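## Task

The right gripper starts out holding a hanger. Transfer it so that only the left gripper is closed firmly on it, with the hanger upright, lifted above the table, clear of the rail and not touching anything. The second hanger must remain hanging on the rail, the rack must stay standing, and neither that hanger nor the rack may be held. Tilting the rack beyond a slight amount ends the attempt immediately as a failure.

## Robot and tools

Robot: two arms, left_arm and right_arm, each ending in a parallel two-finger gripper. World frame: origin on the table surface midway between the arms, +z up, +x pointing out over the table, left_arm on the +y side. The arm names say nothing about which side of a camera image an arm appears on. Positions are in metres, orientations are quaternions written w,x,y,z. The reported hand position can be somewhat wrong, more so when the arm reaches far.

Gripper axes: the fingers extend along the gripper's +z and open and close along its y. end_effector_position is the point between the finger pads, just under 1 cm behind the tips.

execute_actions: argument actions is a list with zero or one entry, plus optional pictures (true/false, whether camera images come back). An empty list only reports the state. An entry with rows runs a motion: rows is 1 to 15 rows, steps is at most 15 (default 15), each step is 1/30 s, and the final row is reused if there are fewer rows than steps. An entry with only steps (up to 300) is a wait, counted from the previous result, so your thinking time eats into it.

Row layout (also used by move's target): one list of 14 numbers, each in [-1, 1], covering both arms: left_arm dx, dy, dz, rx, ry, rz, opening, then right_arm dx, dy, dz, rx, ry, rz, opening. Always send all 14 even when one arm is idle. dx..rz are an offset, not a pose: they are expressed in that gripper's own axes and measured from the gripper's pose in the most recent result that showed it (before any such result in the scene, and for any second or later call inside one reply, from where the gripper is when the action begins). Every row in an action uses that same reference; rows do not build on one another. Scale: 1.0 equals 0.6 m of translation or 180 degrees of rotation; rx, ry, rz form a single rotation vector. opening is absolute, not an offset: +1 fully open (0.087 m), -1 closed. All-zero offsets are not a pause; they pull the gripper back to the reference pose. To keep an arm in place, give it the offset back to its desired pose in the first call of a reply and zeros afterwards, always with the opening it should keep.

Low-level behaviour: each step the commanded pose is clipped to within 70 mm and 16 degrees of the measured pose, then joints are driven there by damped inverse kinematics, favouring position over orientation. After an action the arm only continues to its last clipped target, so far goals need several actions; read the result and send the remainder. Joint friction may leave the gripper up to about 31 mm off, and very small commands may do nothing. Elbows never go fully straight.

move: target is one 14-number row as above (same frame, scale, and reference pose). speed is the top path speed in m/s, 0.002 to 0.5, default 0.25; rotation is capped at twice that value in rad/s. Both grippers travel straight lines that finish together, lasting 0.5 to 10 s; anything longer is cut off at 10 s. Rotations take the shorter way. Paths ignore obstacles and the other arm, and grippers may lag, wander, or overshoot the speed near full reach. The opening is commanded at the start. Faster contact hits harder; a target set deeper past a contact presses harder. The result has a move: line with the outcome (done, off_target, moving, held, fault), any limits (paced = target clipped; held = some steps blocked, after which the arm may jump quickly), and each gripper's remaining distance to its target.

wait: seconds, 0 to 10; the robot gets nothing new. zoom_image: camera (cam_high, cam_low, cam_left_wrist, cam_right_wrist) and region [x0, y0, x1, y1] in pixels from the top-left, at most 504 by 504. finished_scene: scene, the number of the current scene; it ends that scene for good and grades it, so call it only when the hanger is held steadily as required.

Results: a state line left_arm: ... | right_arm: ... with each gripper's position and quaternion; grip_measured per arm on the same scale as the opening command; Joint positions whose last value per arm is the finger gap in metres; a Hand target line showing where each gripper is being driven; pose unreachable when the clearance check altered an arm's command, with HELD marking the affected steps; FAULT or OVER-TEMPERATURE FAULT lines for stops; MOTOR HOT warnings. Cameras are all 504x504 and the calibration gives K, distortion and T_world_to_cam for each; wrist camera poses follow the arm joints. Joint limits (rad): waist -2.618 to 3.054, shoulder 0.000 to 3.142, elbow 0.000 to 3.142, wrist pitch -1.571 to 1.571, wrist yaw -1.571 to 1.571, wrist roll -2.094 to 2.094.

Gripping: to hold firmly, keep commanding an opening roughly 0.02 below the current grip_measured; a smaller margin holds more gently. Readings can be about 1 mm off per gripper. Fingers push with up to about 20 N per pad; closing fast can squeeze harder and may even spring the fingers open. The simulation keeps running while you think, and fingers still in motion keep moving.

Avoid: letting the arms collide or press on each other; tipping the rack even a little; knocking anything off the table; disturbing the hanger left on the rail; dropping the hanger during the handover (close the receiving gripper before opening the giving one); slamming or pushing hard. Loose objects may occasionally get a small push. Holding loads heats motors: warnings start at 75 °C, at 90 °C the arm halts for 10 seconds, and at 100 °C it goes limp and falls, so do not linger while loaded.

Each tool is called after "Request:" by a JSON object that holds its "name" and its "arguments", one argument or row to a line.

## Session

Request:
{"name": "execute_actions", "arguments": {
  "actions": []
}}

Scene clock: 0.00 s of 4000.00 s.
left_arm: end_effector_position=(+0.3496, +0.3935, +0.3619) grip_measured=+1.000 end_effector_quat_wxyz=(+0.708, -0.049, +0.702, +0.059) | right_arm: end_effector_position=(+0.3017, +0.0057, +0.3971) grip_measured=-0.850 end_effector_quat_wxyz=(+0.674, -0.146, +0.709, +0.146)
Joint positions: left_arm=[0.003 1.033 1.036 0.007 0.009 0.013 0.087] | right_arm=[ 1.179  1.528  1.586 -0.117  0.601  0.043  0.007]
Joint velocities: left_arm=[ 0.027 -0.002 -0.017 -0.037 -0.007  0.022  0.   ] | right_arm=[-0.007  0.012  0.007 -0.066  0.022  0.037  0.   ]
Motor temperatures (°C, as the motors report them): left_arm=[27 25 26 27 24 26] | right_arm=[26 27 27 25 26 25]
Hand target (left_arm): +0.350, +0.393, +0.362; +0.708, -0.049, +0.702, +0.059
Hand target (right_arm): +0.302, +0.006, +0.400; +0.677, -0.144, +0.706, +0.149

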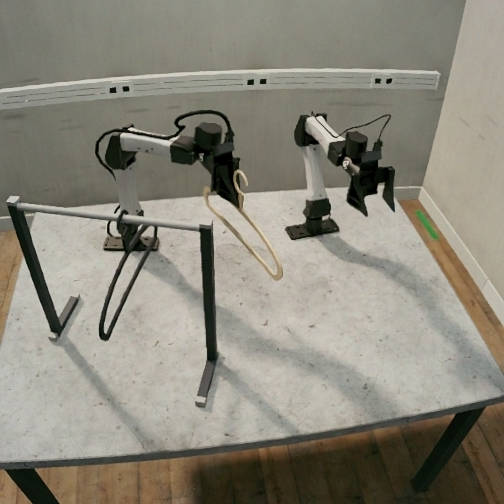

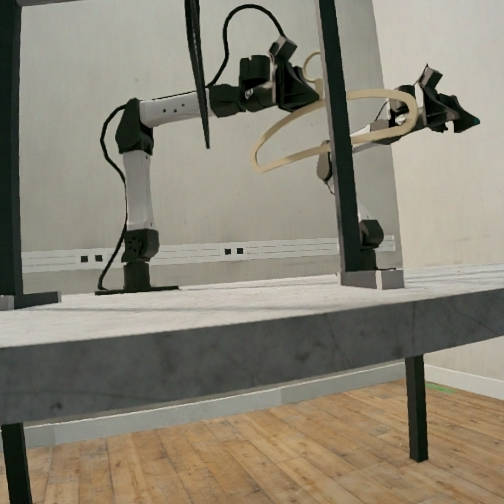

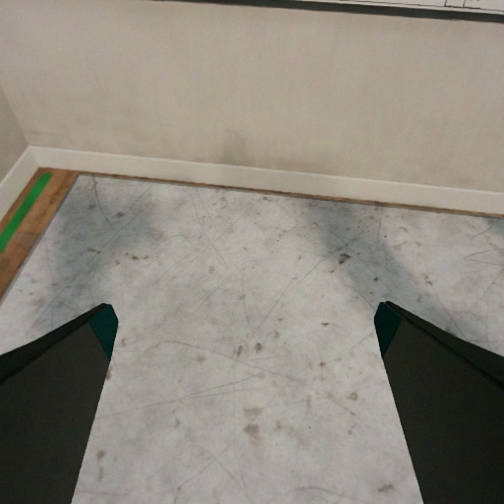

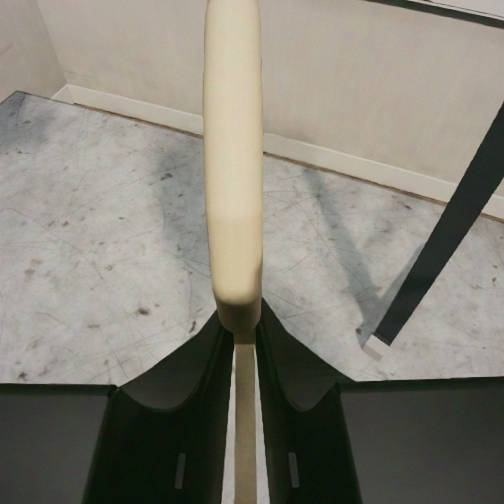

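Request:
{"name": "zoom_image", "arguments": {
  "camera": "cam_low",
  "region": [200, 0, 500, 200]
}}

Request:
{"name": "zoom_image", "arguments": {
  "camera": "cam_high",
  "region": [160, 100, 420, 300]
}}

Region (200, 0, 500, 200) of cam_low's 504x504 image, scaled by 1.680, with more detail than that image has.

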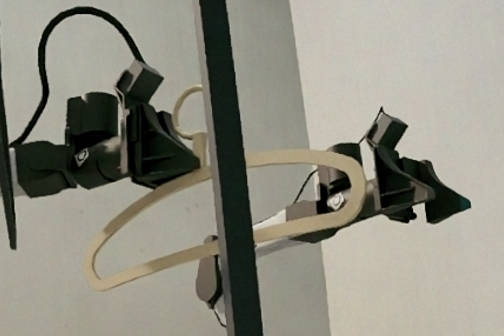

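Region (160, 100, 420, 300) of cam_high's 504x504 image, scaled by 1.938, with more detail than that image has; it fills the top 388 rows of this view, and the rest is white.

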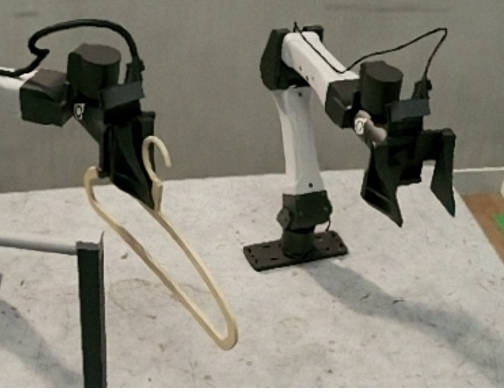

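Request:
{"name": "move", "arguments": {
  "target": [-0.147,-0.334,-0.27,0.529,0.143,0.167,1,0,-0.007,-0.149,-0.367,0,0,-0.88],
  "speed": 0.2
}}

Request:
{"name": "zoom_image", "arguments": {
  "camera": "cam_high",
  "region": [120, 60, 400, 280]
}}

Scene clock: 16.40 s of 4000.00 s.
left_arm: end_effector_position=(+0.2157, +0.1734, +0.4561) grip_measured=+1.000 end_effector_quat_wxyz=(+0.504, +0.545, +0.607, -0.283) | right_arm: end_effector_position=(+0.2122, -0.0332, +0.3945) grip_measured=-0.850 end_effector_quat_wxyz=(-0.477, +0.492, -0.523, -0.507)
Joint positions: left_arm=[-0.262  1.532  2.376 -1.543  1.029  0.844  0.087] | right_arm=[ 0.665  1.344  1.406 -0.123 -1.065  0.008  0.007]
Joint velocities: left_arm=[ 0.007  0.007 -0.007 -0.007  0.051  0.022  0.   ] | right_arm=[ 0.002 -0.007 -0.007  0.007 -0.051  0.022  0.001]
Motor temperatures (°C, as the motors report them): left_arm=[27 26 29 31 24 26] | right_arm=[26 29 29 29 26 25]
Hand target (left_arm): +0.221, +0.170, +0.451; +0.493, +0.545, +0.611, -0.294
Hand target (right_arm): +0.219, -0.034, +0.401; +0.489, -0.495, +0.512, +0.504
Off the commanded pose (left_arm): 0.012 m, 23 deg; orientation clipped at the last step of the last action.
Off the commanded pose (right_arm): 0.012 m, 1 deg.
joint sent to its limit (left arm) — the command would take joint 4 (wrist pitch) past its lower limit, so that joint was sent only as far as its limit.
After step 90, 8.40 s passed at rest.
move: off_target (left_arm, right_arm); limits=paced
camera_calibration (this result's frames):
cam_left_wrist: T_world_to_cam=[[-0.948529, -0.235391, -0.21186, 0.339686], [-0.155779, 0.929247, -0.335012, 0.0454906], [0.275729, -0.284765, -0.918086, 0.550361], [0, 0, 0, 1]] pos_world=[0.177538, 0.194411, 0.592484]
cam_right_wrist: T_world_to_cam=[[0.99773, -0.0133001, -0.0660201, -0.191178], [-0.0516595, -0.780069, -0.623557, 0.258009], [-0.0432069, 0.625552, -0.778985, 0.475748], [0, 0, 0, 1]] pos_world=[0.224628, -0.0988831, 0.518863]

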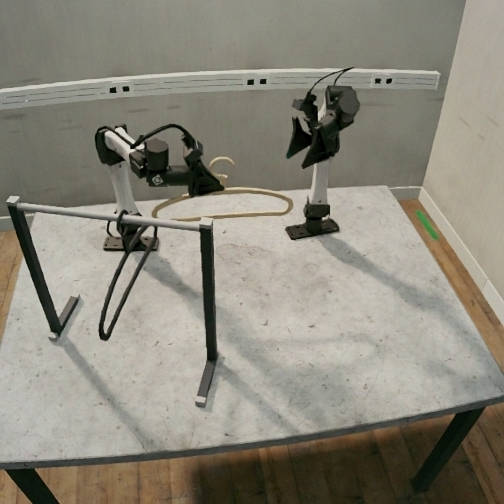

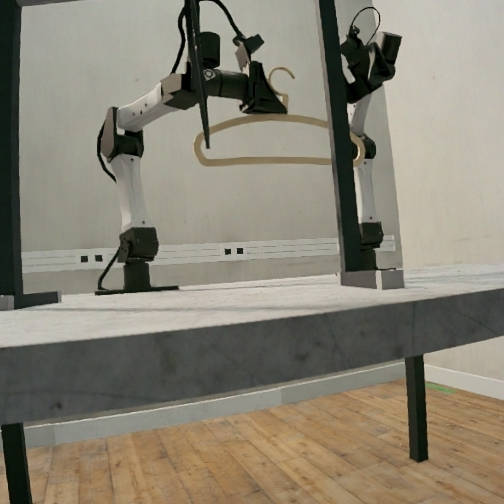

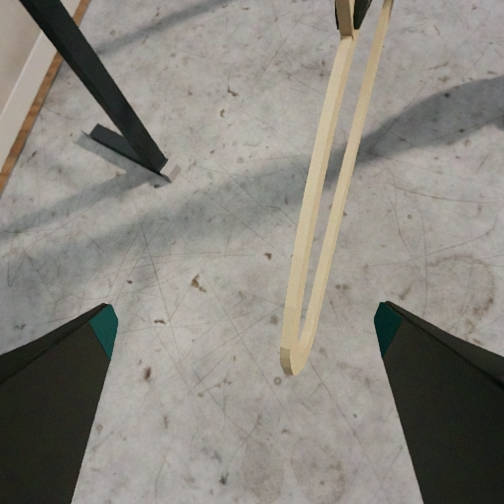

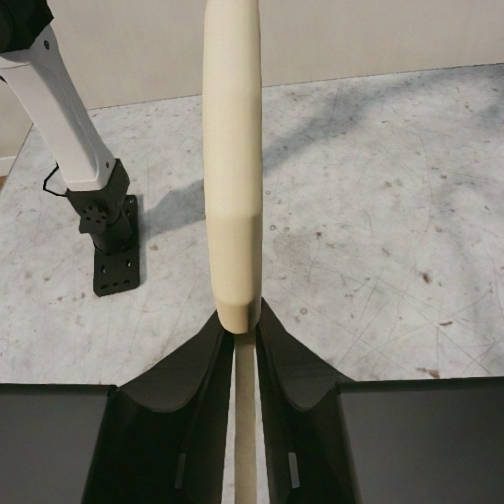

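Region (120, 60, 400, 280) of cam_high's 504x504 image, scaled by 1.800, with more detail than that image has; it fills the top 396 rows of this view, and the rest is white.

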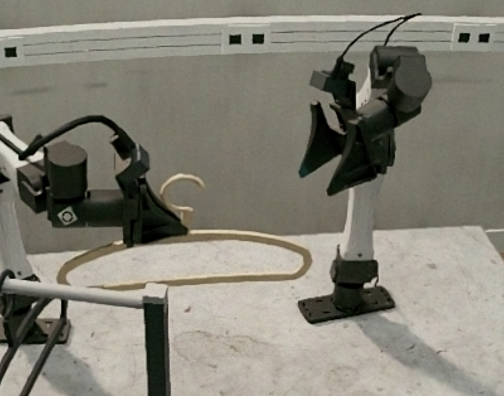

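Request:
{"name": "move", "arguments": {
  "target": [0.117,-0.19,0.19,0.101,0.048,-0.026,0.5,0.158,0.10,-0.03,0,-0.015,0,-0.88],
  "speed": 0.12
}}

Request:
{"name": "zoom_image", "arguments": {
  "camera": "cam_low",
  "region": [170, 50, 420, 250]
}}

Scene clock: 23.60 s of 4000.00 s.
left_arm: end_effector_position=(+0.1549, +0.0689, +0.3350) grip_measured=+0.500 end_effector_quat_wxyz=(+0.358, +0.611, +0.608, -0.359) | right_arm: end_effector_position=(+0.1518, -0.0534, +0.3011) grip_measured=-0.850 end_effector_quat_wxyz=(-0.479, +0.476, -0.525, -0.518)
Joint positions: left_arm=[-0.788  1.336  1.673 -1.098  0.787  0.594  0.066] | right_arm=[ 0.715  1.037  0.809  0.221 -1.006  0.082  0.007]
Joint velocities: left_arm=[ 0.012 -0.002 -0.007 -0.022 -0.037 -0.007  0.   ] | right_arm=[ 0.002  0.012 -0.002 -0.022 -0.037 -0.066  0.001]
Motor temperatures (°C, as the motors report them): left_arm=[27 26 29 31 24 26] | right_arm=[26 29 31 30 26 25]
Hand target (left_arm): +0.149, +0.071, +0.331; +0.353, +0.611, +0.611, -0.359
Hand target (right_arm): +0.145, -0.054, +0.306; +0.489, -0.479, +0.512, +0.519
Off the commanded pose (left_arm): 0.007 m, 1 deg.
Off the commanded pose (right_arm): 0.006 m, 2 deg.
After step 90, 2.17 s passed at rest.
move: done
camera_calibration (this result's frames):
cam_left_wrist: T_world_to_cam=[[-0.999868, 0.0155197, -0.00485963, 0.153059], [0.0161568, 0.982017, -0.188102, 0.0130668], [0.00185296, -0.188155, -0.982138, 0.483433], [0, 0, 0, 1]] pos_world=[0.151932, 0.0757533, 0.478]
cam_right_wrist: T_world_to_cam=[[0.99545, -0.0208331, -0.092975, -0.12933], [-0.0759117, -0.763138, -0.641761, 0.190904], [-0.0575829, 0.645899, -0.761248, 0.410895], [0, 0, 0, 1]] pos_world=[0.166894, -0.122405, 0.423283]

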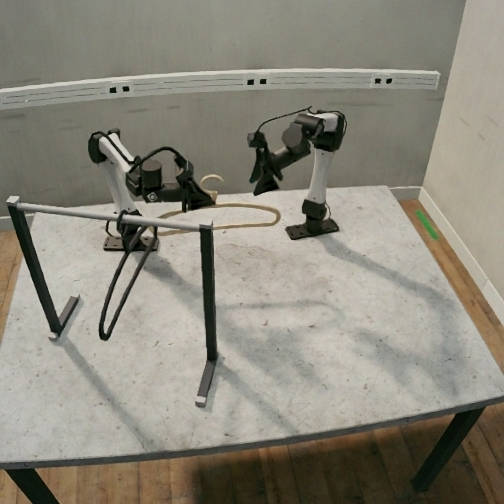

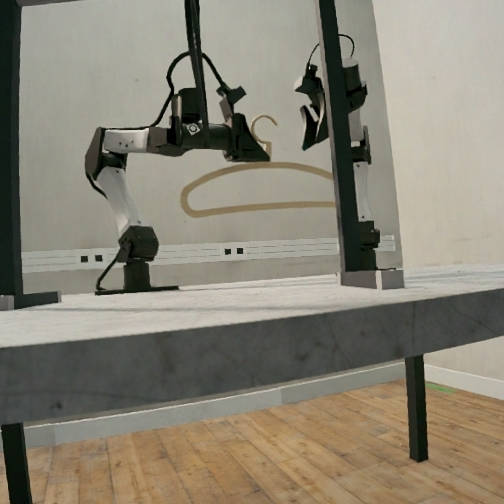

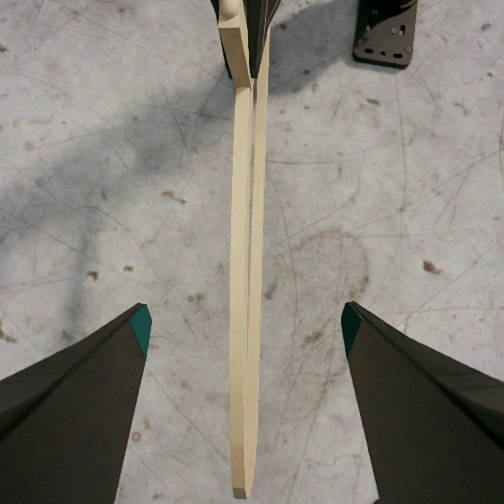

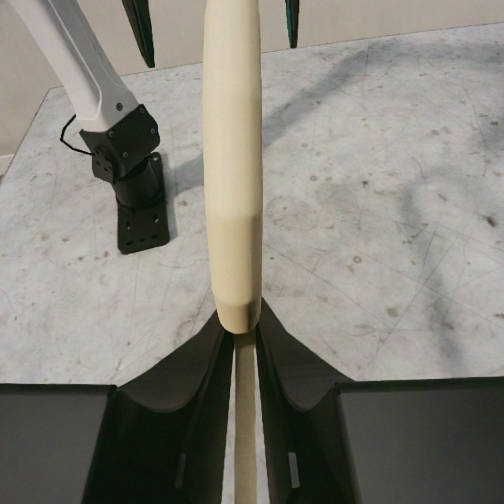

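Region (170, 50, 420, 250) of cam_low's 504x504 image, scaled by 2.016, with more detail than that image has; it fills the top 403 rows of this view, and the rest is white.

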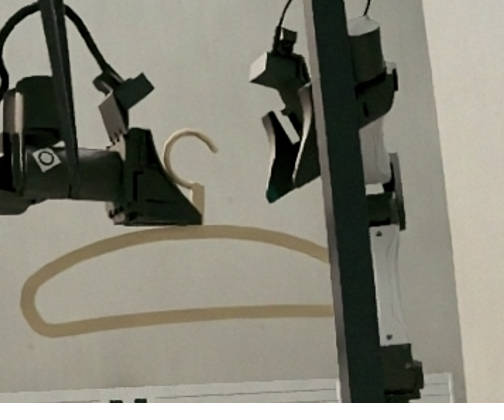

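Request:
{"name": "move", "arguments": {
  "target": [0.027,0,0.147,0,0,0,0,0,0,0,0,0,-0.025,-0.88],
  "speed": 0.07
}}

Request:
{"name": "zoom_image", "arguments": {
  "camera": "cam_low",
  "region": [200, 70, 380, 220]
}}

Scene clock: 27.20 s of 4000.00 s.
left_arm: end_effector_position=(+0.1538, +0.0064, +0.3021) grip_measured=+0.000 end_effector_quat_wxyz=(+0.386, +0.611, +0.590, -0.360) | right_arm: end_effector_position=(+0.1546, -0.0538, +0.2981) grip_measured=-0.850 end_effector_quat_wxyz=(-0.492, +0.493, -0.513, -0.501)
Joint positions: left_arm=[-0.983  1.336  1.451 -0.701  0.64   0.429  0.044] | right_arm=[ 0.715  1.037  0.809  0.204 -1.004  0.009  0.007]
Joint velocities: left_arm=[ 0.002 -0.017 -0.002 -0.066 -0.037 -0.022 -0.001] | right_arm=[-0.007 -0.022 -0.017 -0.007 -0.007 -0.037 -0.   ]
Motor temperatures (°C, as the motors report them): left_arm=[27 26 29 31 24 26] | right_arm=[26 29 31 30 26 25]
Hand target (left_arm): +0.154, +0.002, +0.278; +0.357, +0.611, +0.608, -0.359
Hand target (right_arm): +0.152, -0.053, +0.301; +0.499, -0.496, +0.506, +0.499
Off the commanded pose (left_arm): 0.025 m, 4 deg.
Off the commanded pose (right_arm): 0.004 m, 1 deg.
move: off_target (left_arm)
camera_calibration (this result's frames):
cam_left_wrist: T_world_to_cam=[[-0.998546, 0.015955, -0.0514947, 0.166676], [0.0276465, 0.971586, -0.235065, 0.0807908], [0.0462811, -0.236147, -0.970615, 0.429326], [0, 0, 0, 1]] pos_world=[0.14433, 0.0202296, 0.444284]
cam_right_wrist: T_world_to_cam=[[0.999131, -0.0231228, -0.0346689, -0.150459], [-0.0399314, -0.769192, -0.637769, 0.18181], [-0.01192, 0.6386, -0.769447, 0.404062], [0, 0, 0, 1]] pos_world=[0.162405, -0.121666, 0.421641]

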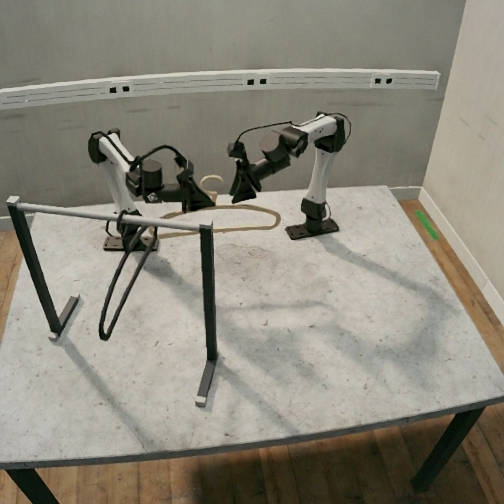

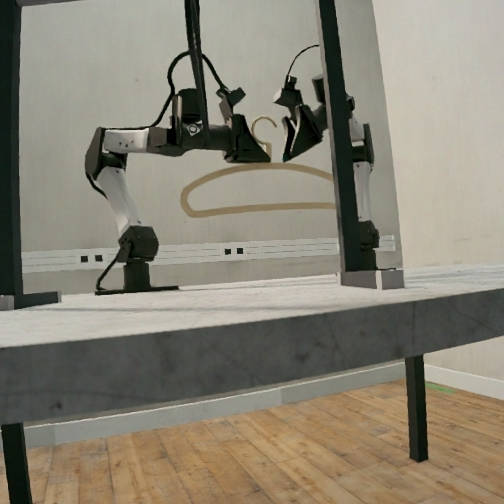

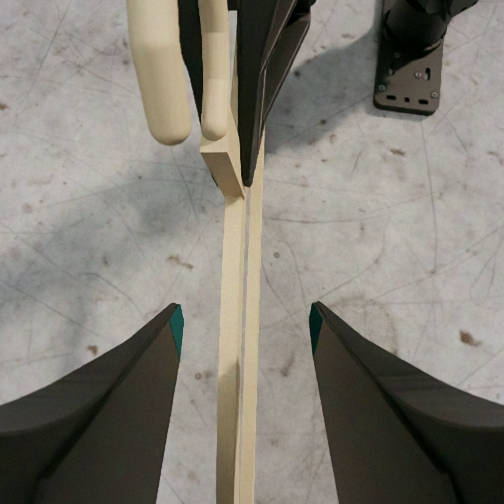

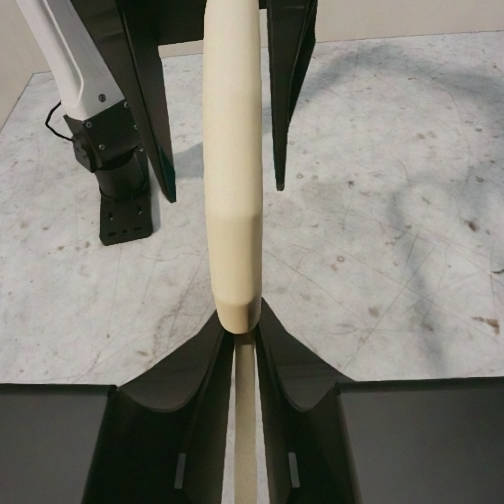

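Region (200, 70, 380, 220) of cam_low's 504x504 image, scaled by 2.800, with more detail than that image has.

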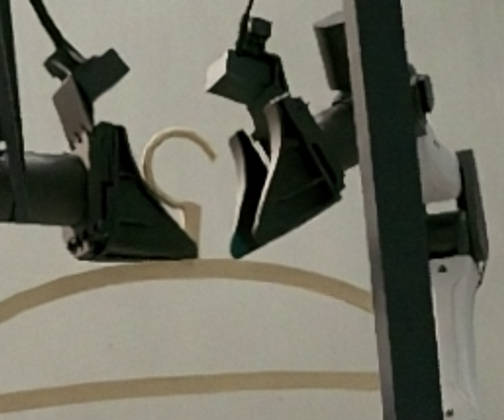

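Request:
{"name": "move", "arguments": {
  "target": [0.068,0.004,0.03,0,0,-0.016,0,-0.004,0,0,0,0,0,-0.88],
  "speed": 0.04
}}

Request:
{"name": "zoom_image", "arguments": {
  "camera": "cam_low",
  "region": [200, 70, 380, 220]
}}

Scene clock: 30.33 s of 4000.00 s.
left_arm: end_effector_position=(+0.1593, +0.0024, +0.2642) grip_measured=+0.000 end_effector_quat_wxyz=(+0.382, +0.601, +0.597, -0.368) | right_arm: end_effector_position=(+0.1539, -0.0543, +0.2949) grip_measured=-0.850 end_effector_quat_wxyz=(-0.486, +0.491, -0.520, -0.503)
Joint positions: left_arm=[-0.971  1.321  1.28  -0.542  0.654  0.404  0.044] | right_arm=[ 0.715  1.037  0.809  0.185 -1.004  0.009  0.007]
Joint velocities: left_arm=[ 0.012  0.007  0.007  0.022  0.037 -0.037  0.001] | right_arm=[-0.017 -0.017 -0.002 -0.051 -0.022  0.037  0.   ]
Motor temperatures (°C, as the motors report them): left_arm=[27 27 29 32 24 26] | right_arm=[26 29 31 30 26 25]
Hand target (left_arm): +0.158, +0.008, +0.258; +0.377, +0.596, +0.605, -0.369
Hand target (right_arm): +0.155, -0.054, +0.300; +0.492, -0.493, +0.513, +0.501
Off the commanded pose (left_arm): 0.009 m, 1 deg.
Off the commanded pose (right_arm): 0.006 m, 1 deg.
move: done
camera_calibration (this result's frames):
cam_left_wrist: T_world_to_cam=[[-0.99968, 0.0050408, -0.0247977, 0.163493], [0.0109093, 0.970065, -0.242599, 0.0801962], [0.0228325, -0.242792, -0.96981, 0.3949], [0, 0, 0, 1]] pos_world=[0.153549, 0.0172587, 0.406487]
cam_right_wrist: T_world_to_cam=[[0.99846, -0.0235434, -0.0502359, -0.14516], [-0.049949, -0.775571, -0.629281, 0.17808], [-0.0241461, 0.630821, -0.775553, 0.405173], [0, 0, 0, 1]] pos_world=[0.163615, -0.120895, 0.419003]

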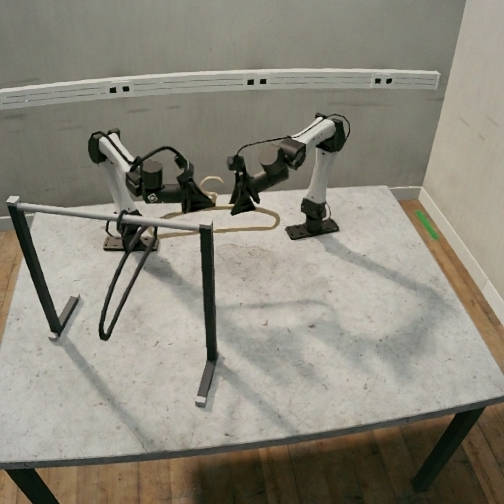

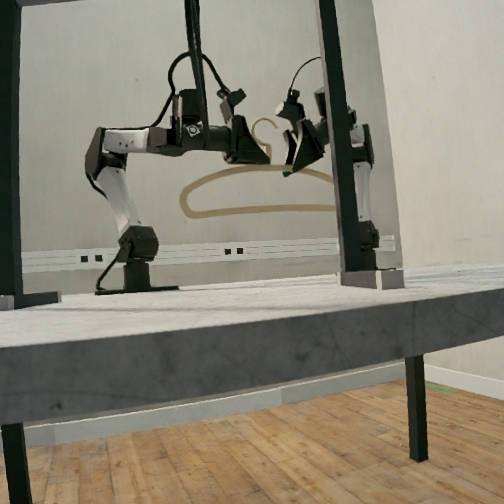

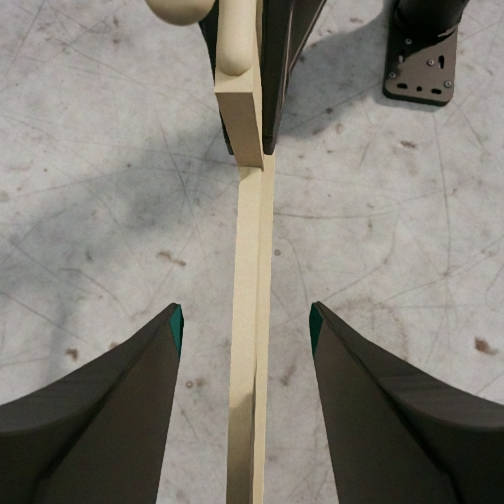

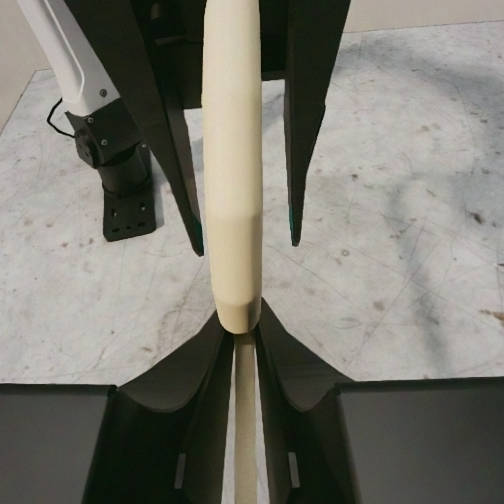

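Region (200, 70, 380, 220) of cam_low's 504x504 image, scaled by 2.800, with more detail than that image has.

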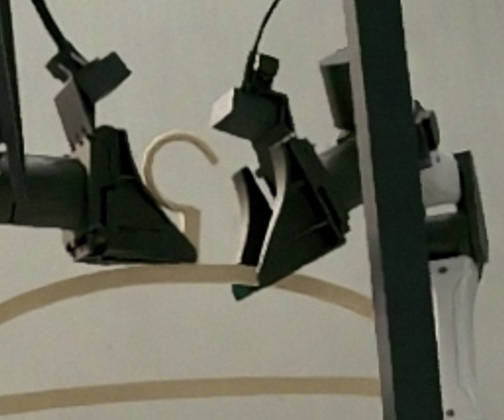

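Close, nudging up slightly.

Request:
{"name": "move", "arguments": {
  "target": [-0.01,0,-0.005,0,0,0,-0.9,-0.004,0,0,0,0,0,-0.88],
  "speed": 0.03
}}

Request:
{"name": "zoom_image", "arguments": {
  "camera": "cam_low",
  "region": [200, 70, 380, 220]
}}

Scene clock: 32.23 s of 4000.00 s.
left_arm: end_effector_position=(+0.1584, +0.0023, +0.2644) grip_measured=-0.840 end_effector_quat_wxyz=(+0.381, +0.602, +0.596, -0.370) | right_arm: end_effector_position=(+0.1537, -0.0544, +0.2940) grip_measured=-0.850 end_effector_quat_wxyz=(-0.485, +0.493, -0.520, -0.502)
Joint positions: left_arm=[-0.971  1.321  1.28  -0.543  0.66   0.403  0.007] | right_arm=[ 0.715  1.037  0.809  0.18  -1.005  0.002  0.007]
Joint velocities: left_arm=[ 0.002  0.007  0.007  0.081 -0.037  0.051  0.001] | right_arm=[-0.017 -0.017 -0.002  0.11   0.022 -0.037  0.   ]
Motor temperatures (°C, as the motors report them): left_arm=[27 27 29 32 24 26] | right_arm=[26 29 31 30 26 25]
Hand target (left_arm): +0.159, +0.002, +0.271; +0.382, +0.601, +0.597, -0.368
Hand target (right_arm): +0.154, -0.054, +0.297; +0.486, -0.491, +0.520, +0.503
Off the commanded pose (left_arm): 0.007 m, 0 deg.
Off the commanded pose (right_arm): 0.003 m, 0 deg.
move: done
camera_calibration (this result's frames):
cam_left_wrist: T_world_to_cam=[[-0.999728, 0.00912874, -0.0214615, 0.161635], [0.0140938, 0.969654, -0.244076, 0.0802827], [0.0185821, -0.244312, -0.969519, 0.39563], [0, 0, 0, 1]] pos_world=[0.153108, 0.0173352, 0.406635]
cam_right_wrist: T_world_to_cam=[[0.998584, -0.0223828, -0.0482549, -0.145592], [-0.0477323, -0.777419, -0.627169, 0.176341], [-0.0234765, 0.628585, -0.777387, 0.404881], [0, 0, 0, 1]] pos_world=[0.163308, -0.12067, 0.41832]

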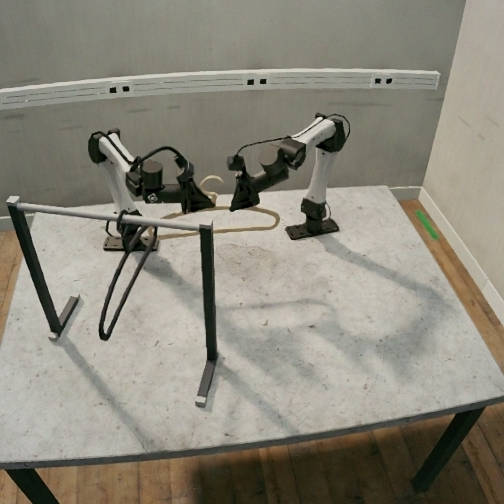

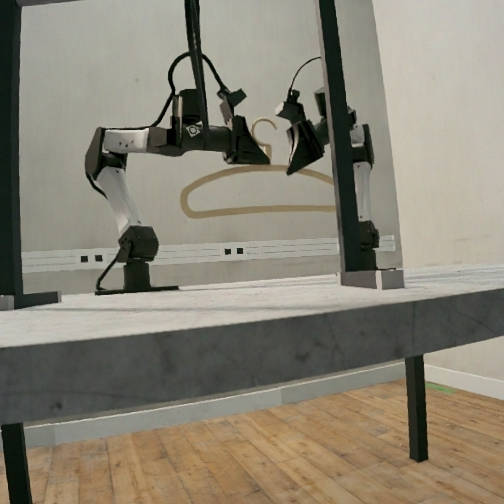

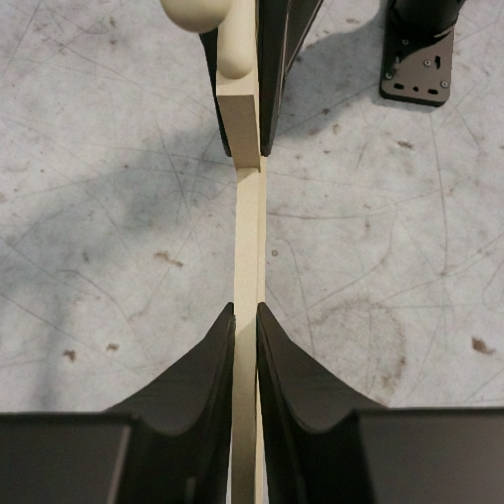

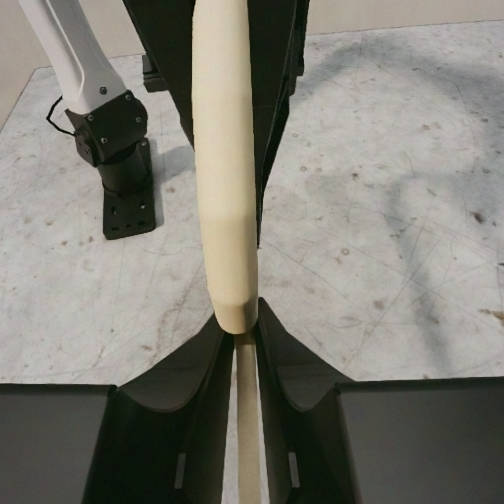

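Region (200, 70, 380, 220) of cam_low's 504x504 image, scaled by 2.800, with more detail than that image has.

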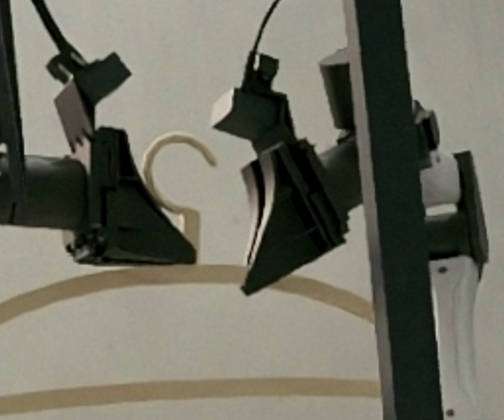

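Request:
{"name": "move", "arguments": {
  "target": [0,0,0,0,0,0,-0.9,0,0,0,0,0,0,0.3]
}}

Request:
{"name": "move", "arguments": {
  "target": [0.08,0.03,-0.16,0,0,0,-0.9,-0.1,0,-0.12,0,0,0,0.3],
  "speed": 0.1
}}

Scene clock: 34.77 s of 4000.00 s.
left_arm: end_effector_position=(+0.1587, +0.0025, +0.2640) grip_measured=-0.845 end_effector_quat_wxyz=(+0.381, +0.601, +0.597, -0.369) | right_arm: end_effector_position=(+0.1537, -0.0545, +0.2940) grip_measured=+0.300 end_effector_quat_wxyz=(-0.485, +0.493, -0.520, -0.502)
Joint positions: left_arm=[-0.971  1.321  1.28  -0.544  0.657  0.403  0.007] | right_arm=[ 0.715  1.037  0.809  0.179 -1.005  0.002  0.057]
Joint velocities: left_arm=[-0.002 -0.002 -0.012 -0.037  0.022 -0.037  0.001] | right_arm=[-0.002  0.012  0.002 -0.037 -0.022  0.007 -0.   ]
Motor temperatures (°C, as the motors report them): left_arm=[27 27 30 32 24 26] | right_arm=[26 29 32 30 26 25]
Hand target (left_arm): +0.158, +0.002, +0.264; +0.381, +0.602, +0.597, -0.370
Hand target (right_arm): +0.154, -0.054, +0.294; +0.485, -0.493, +0.520, +0.502
Off the commanded pose (left_arm): 0.001 m, 0 deg.
Off the commanded pose (right_arm): 0.000 m, 0 deg.
move: done
camera_calibration (this result's frames):
cam_left_wrist: T_world_to_cam=[[-0.99974, 0.0069424, -0.0217291, 0.162015], [0.0120028, 0.970131, -0.242283, 0.0798137], [0.0193981, -0.242481, -0.969962, 0.39535], [0, 0, 0, 1]] pos_world=[0.153345, 0.0173104, 0.406333]
cam_right_wrist: T_world_to_cam=[[0.998569, -0.0223925, -0.048574, -0.145484], [-0.0479355, -0.777545, -0.626997, 0.176267], [-0.0237284, 0.628428, -0.777506, 0.404903], [0, 0, 0, 1]] pos_world=[0.163333, -0.120655, 0.418267]

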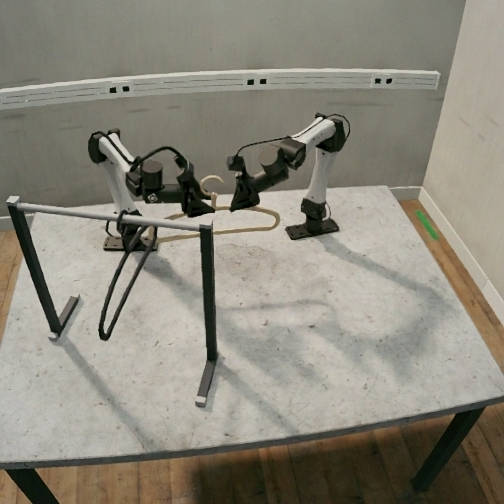

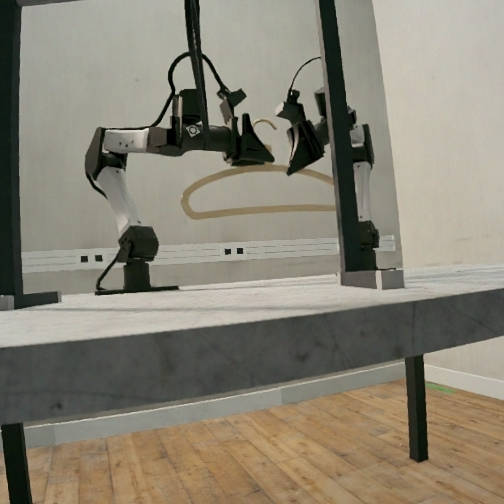

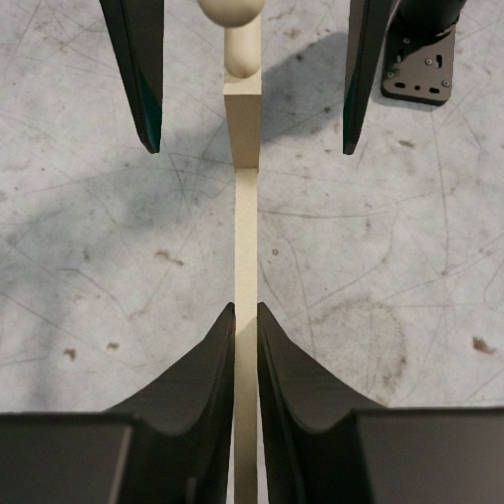

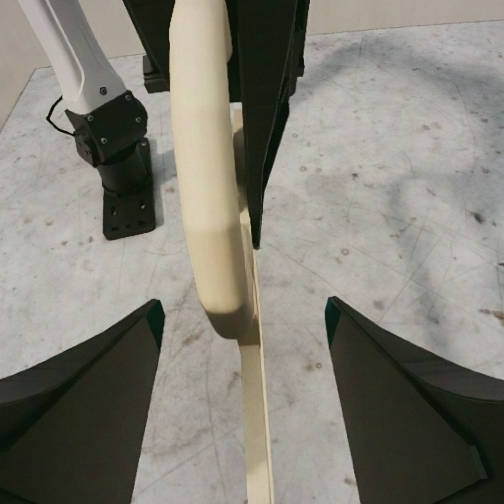

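Scene clock: 36.47 s of 4000.00 s.
left_arm: end_effector_position=(+0.1770, +0.1064, +0.2594) grip_measured=-0.845 end_effector_quat_wxyz=(+0.377, +0.601, +0.602, -0.366) | right_arm: end_effector_position=(+0.1580, -0.1200, +0.3438) grip_measured=+0.300 end_effector_quat_wxyz=(-0.471, +0.489, -0.531, -0.507)
Joint positions: left_arm=[-0.578  1.218  1.262 -0.916  0.945  0.781  0.007] | right_arm=[ 0.406  0.998  1.037 -0.206 -1.316 -0.085  0.057]
Joint velocities: left_arm=[-0.012 -0.002 -0.017 -0.066 -0.007  0.007 -0.001] | right_arm=[ 0.007  0.012 -0.002 -0.051  0.007  0.037 -0.001]
Motor temperatures (°C, as the motors report them): left_arm=[27 27 30 32 24 26] | right_arm=[26 29 32 30 26 25]
Hand target (left_arm): +0.175, +0.109, +0.263; +0.382, +0.602, +0.597, -0.368
Hand target (right_arm): +0.155, -0.123, +0.355; +0.484, -0.496, +0.521, +0.499
Off the commanded pose (left_arm): 0.005 m, 1 deg.
Off the commanded pose (right_arm): 0.013 m, 2 deg.
move: off_target (right_arm)
camera_calibration (this result's frames):
cam_left_wrist: T_world_to_cam=[[-0.999852, 0.00153754, -0.0171298, 0.17892], [0.0054433, 0.973086, -0.230379, -0.0245265], [0.0163145, -0.230438, -0.97295, 0.415682], [0, 0, 0, 1]] pos_world=[0.172246, 0.11938, 0.401852]
cam_right_wrist: T_world_to_cam=[[0.996485, -0.0194022, -0.0814985, -0.1368], [-0.0654716, -0.787292, -0.613095, 0.153523], [-0.0522677, 0.616276, -0.785794, 0.490828], [0, 0, 0, 1]] pos_world=[0.172025, -0.184273, 0.468665]

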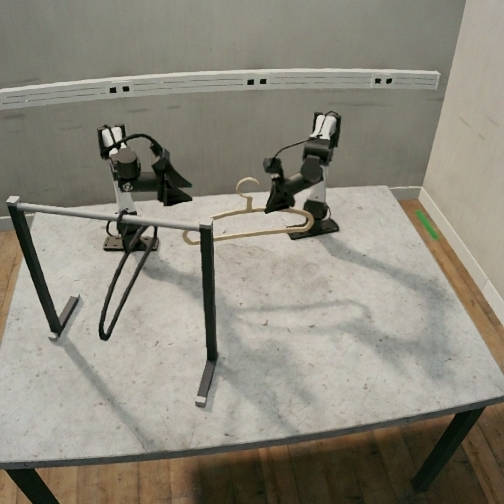

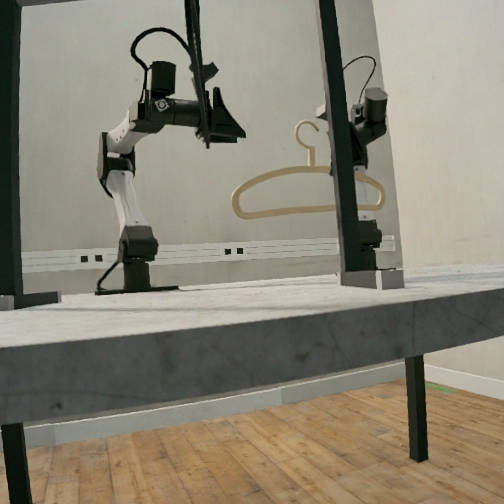

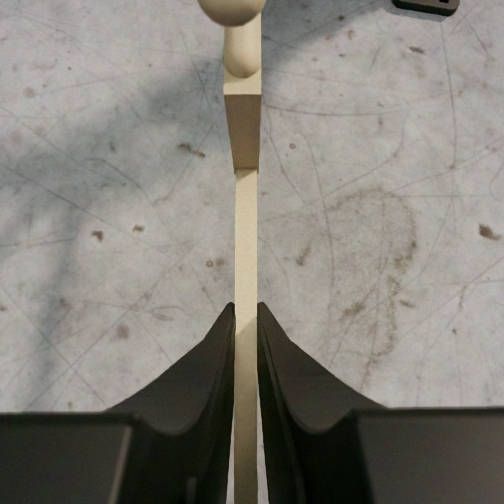

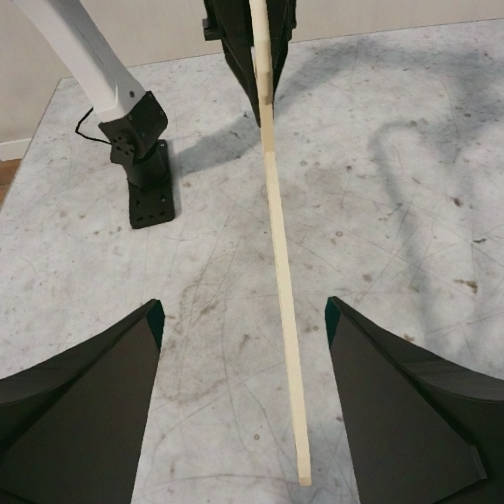

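Request:
{"name": "finished_scene", "arguments": {
  "scene": 1
}}

The scene is finished: the task was done.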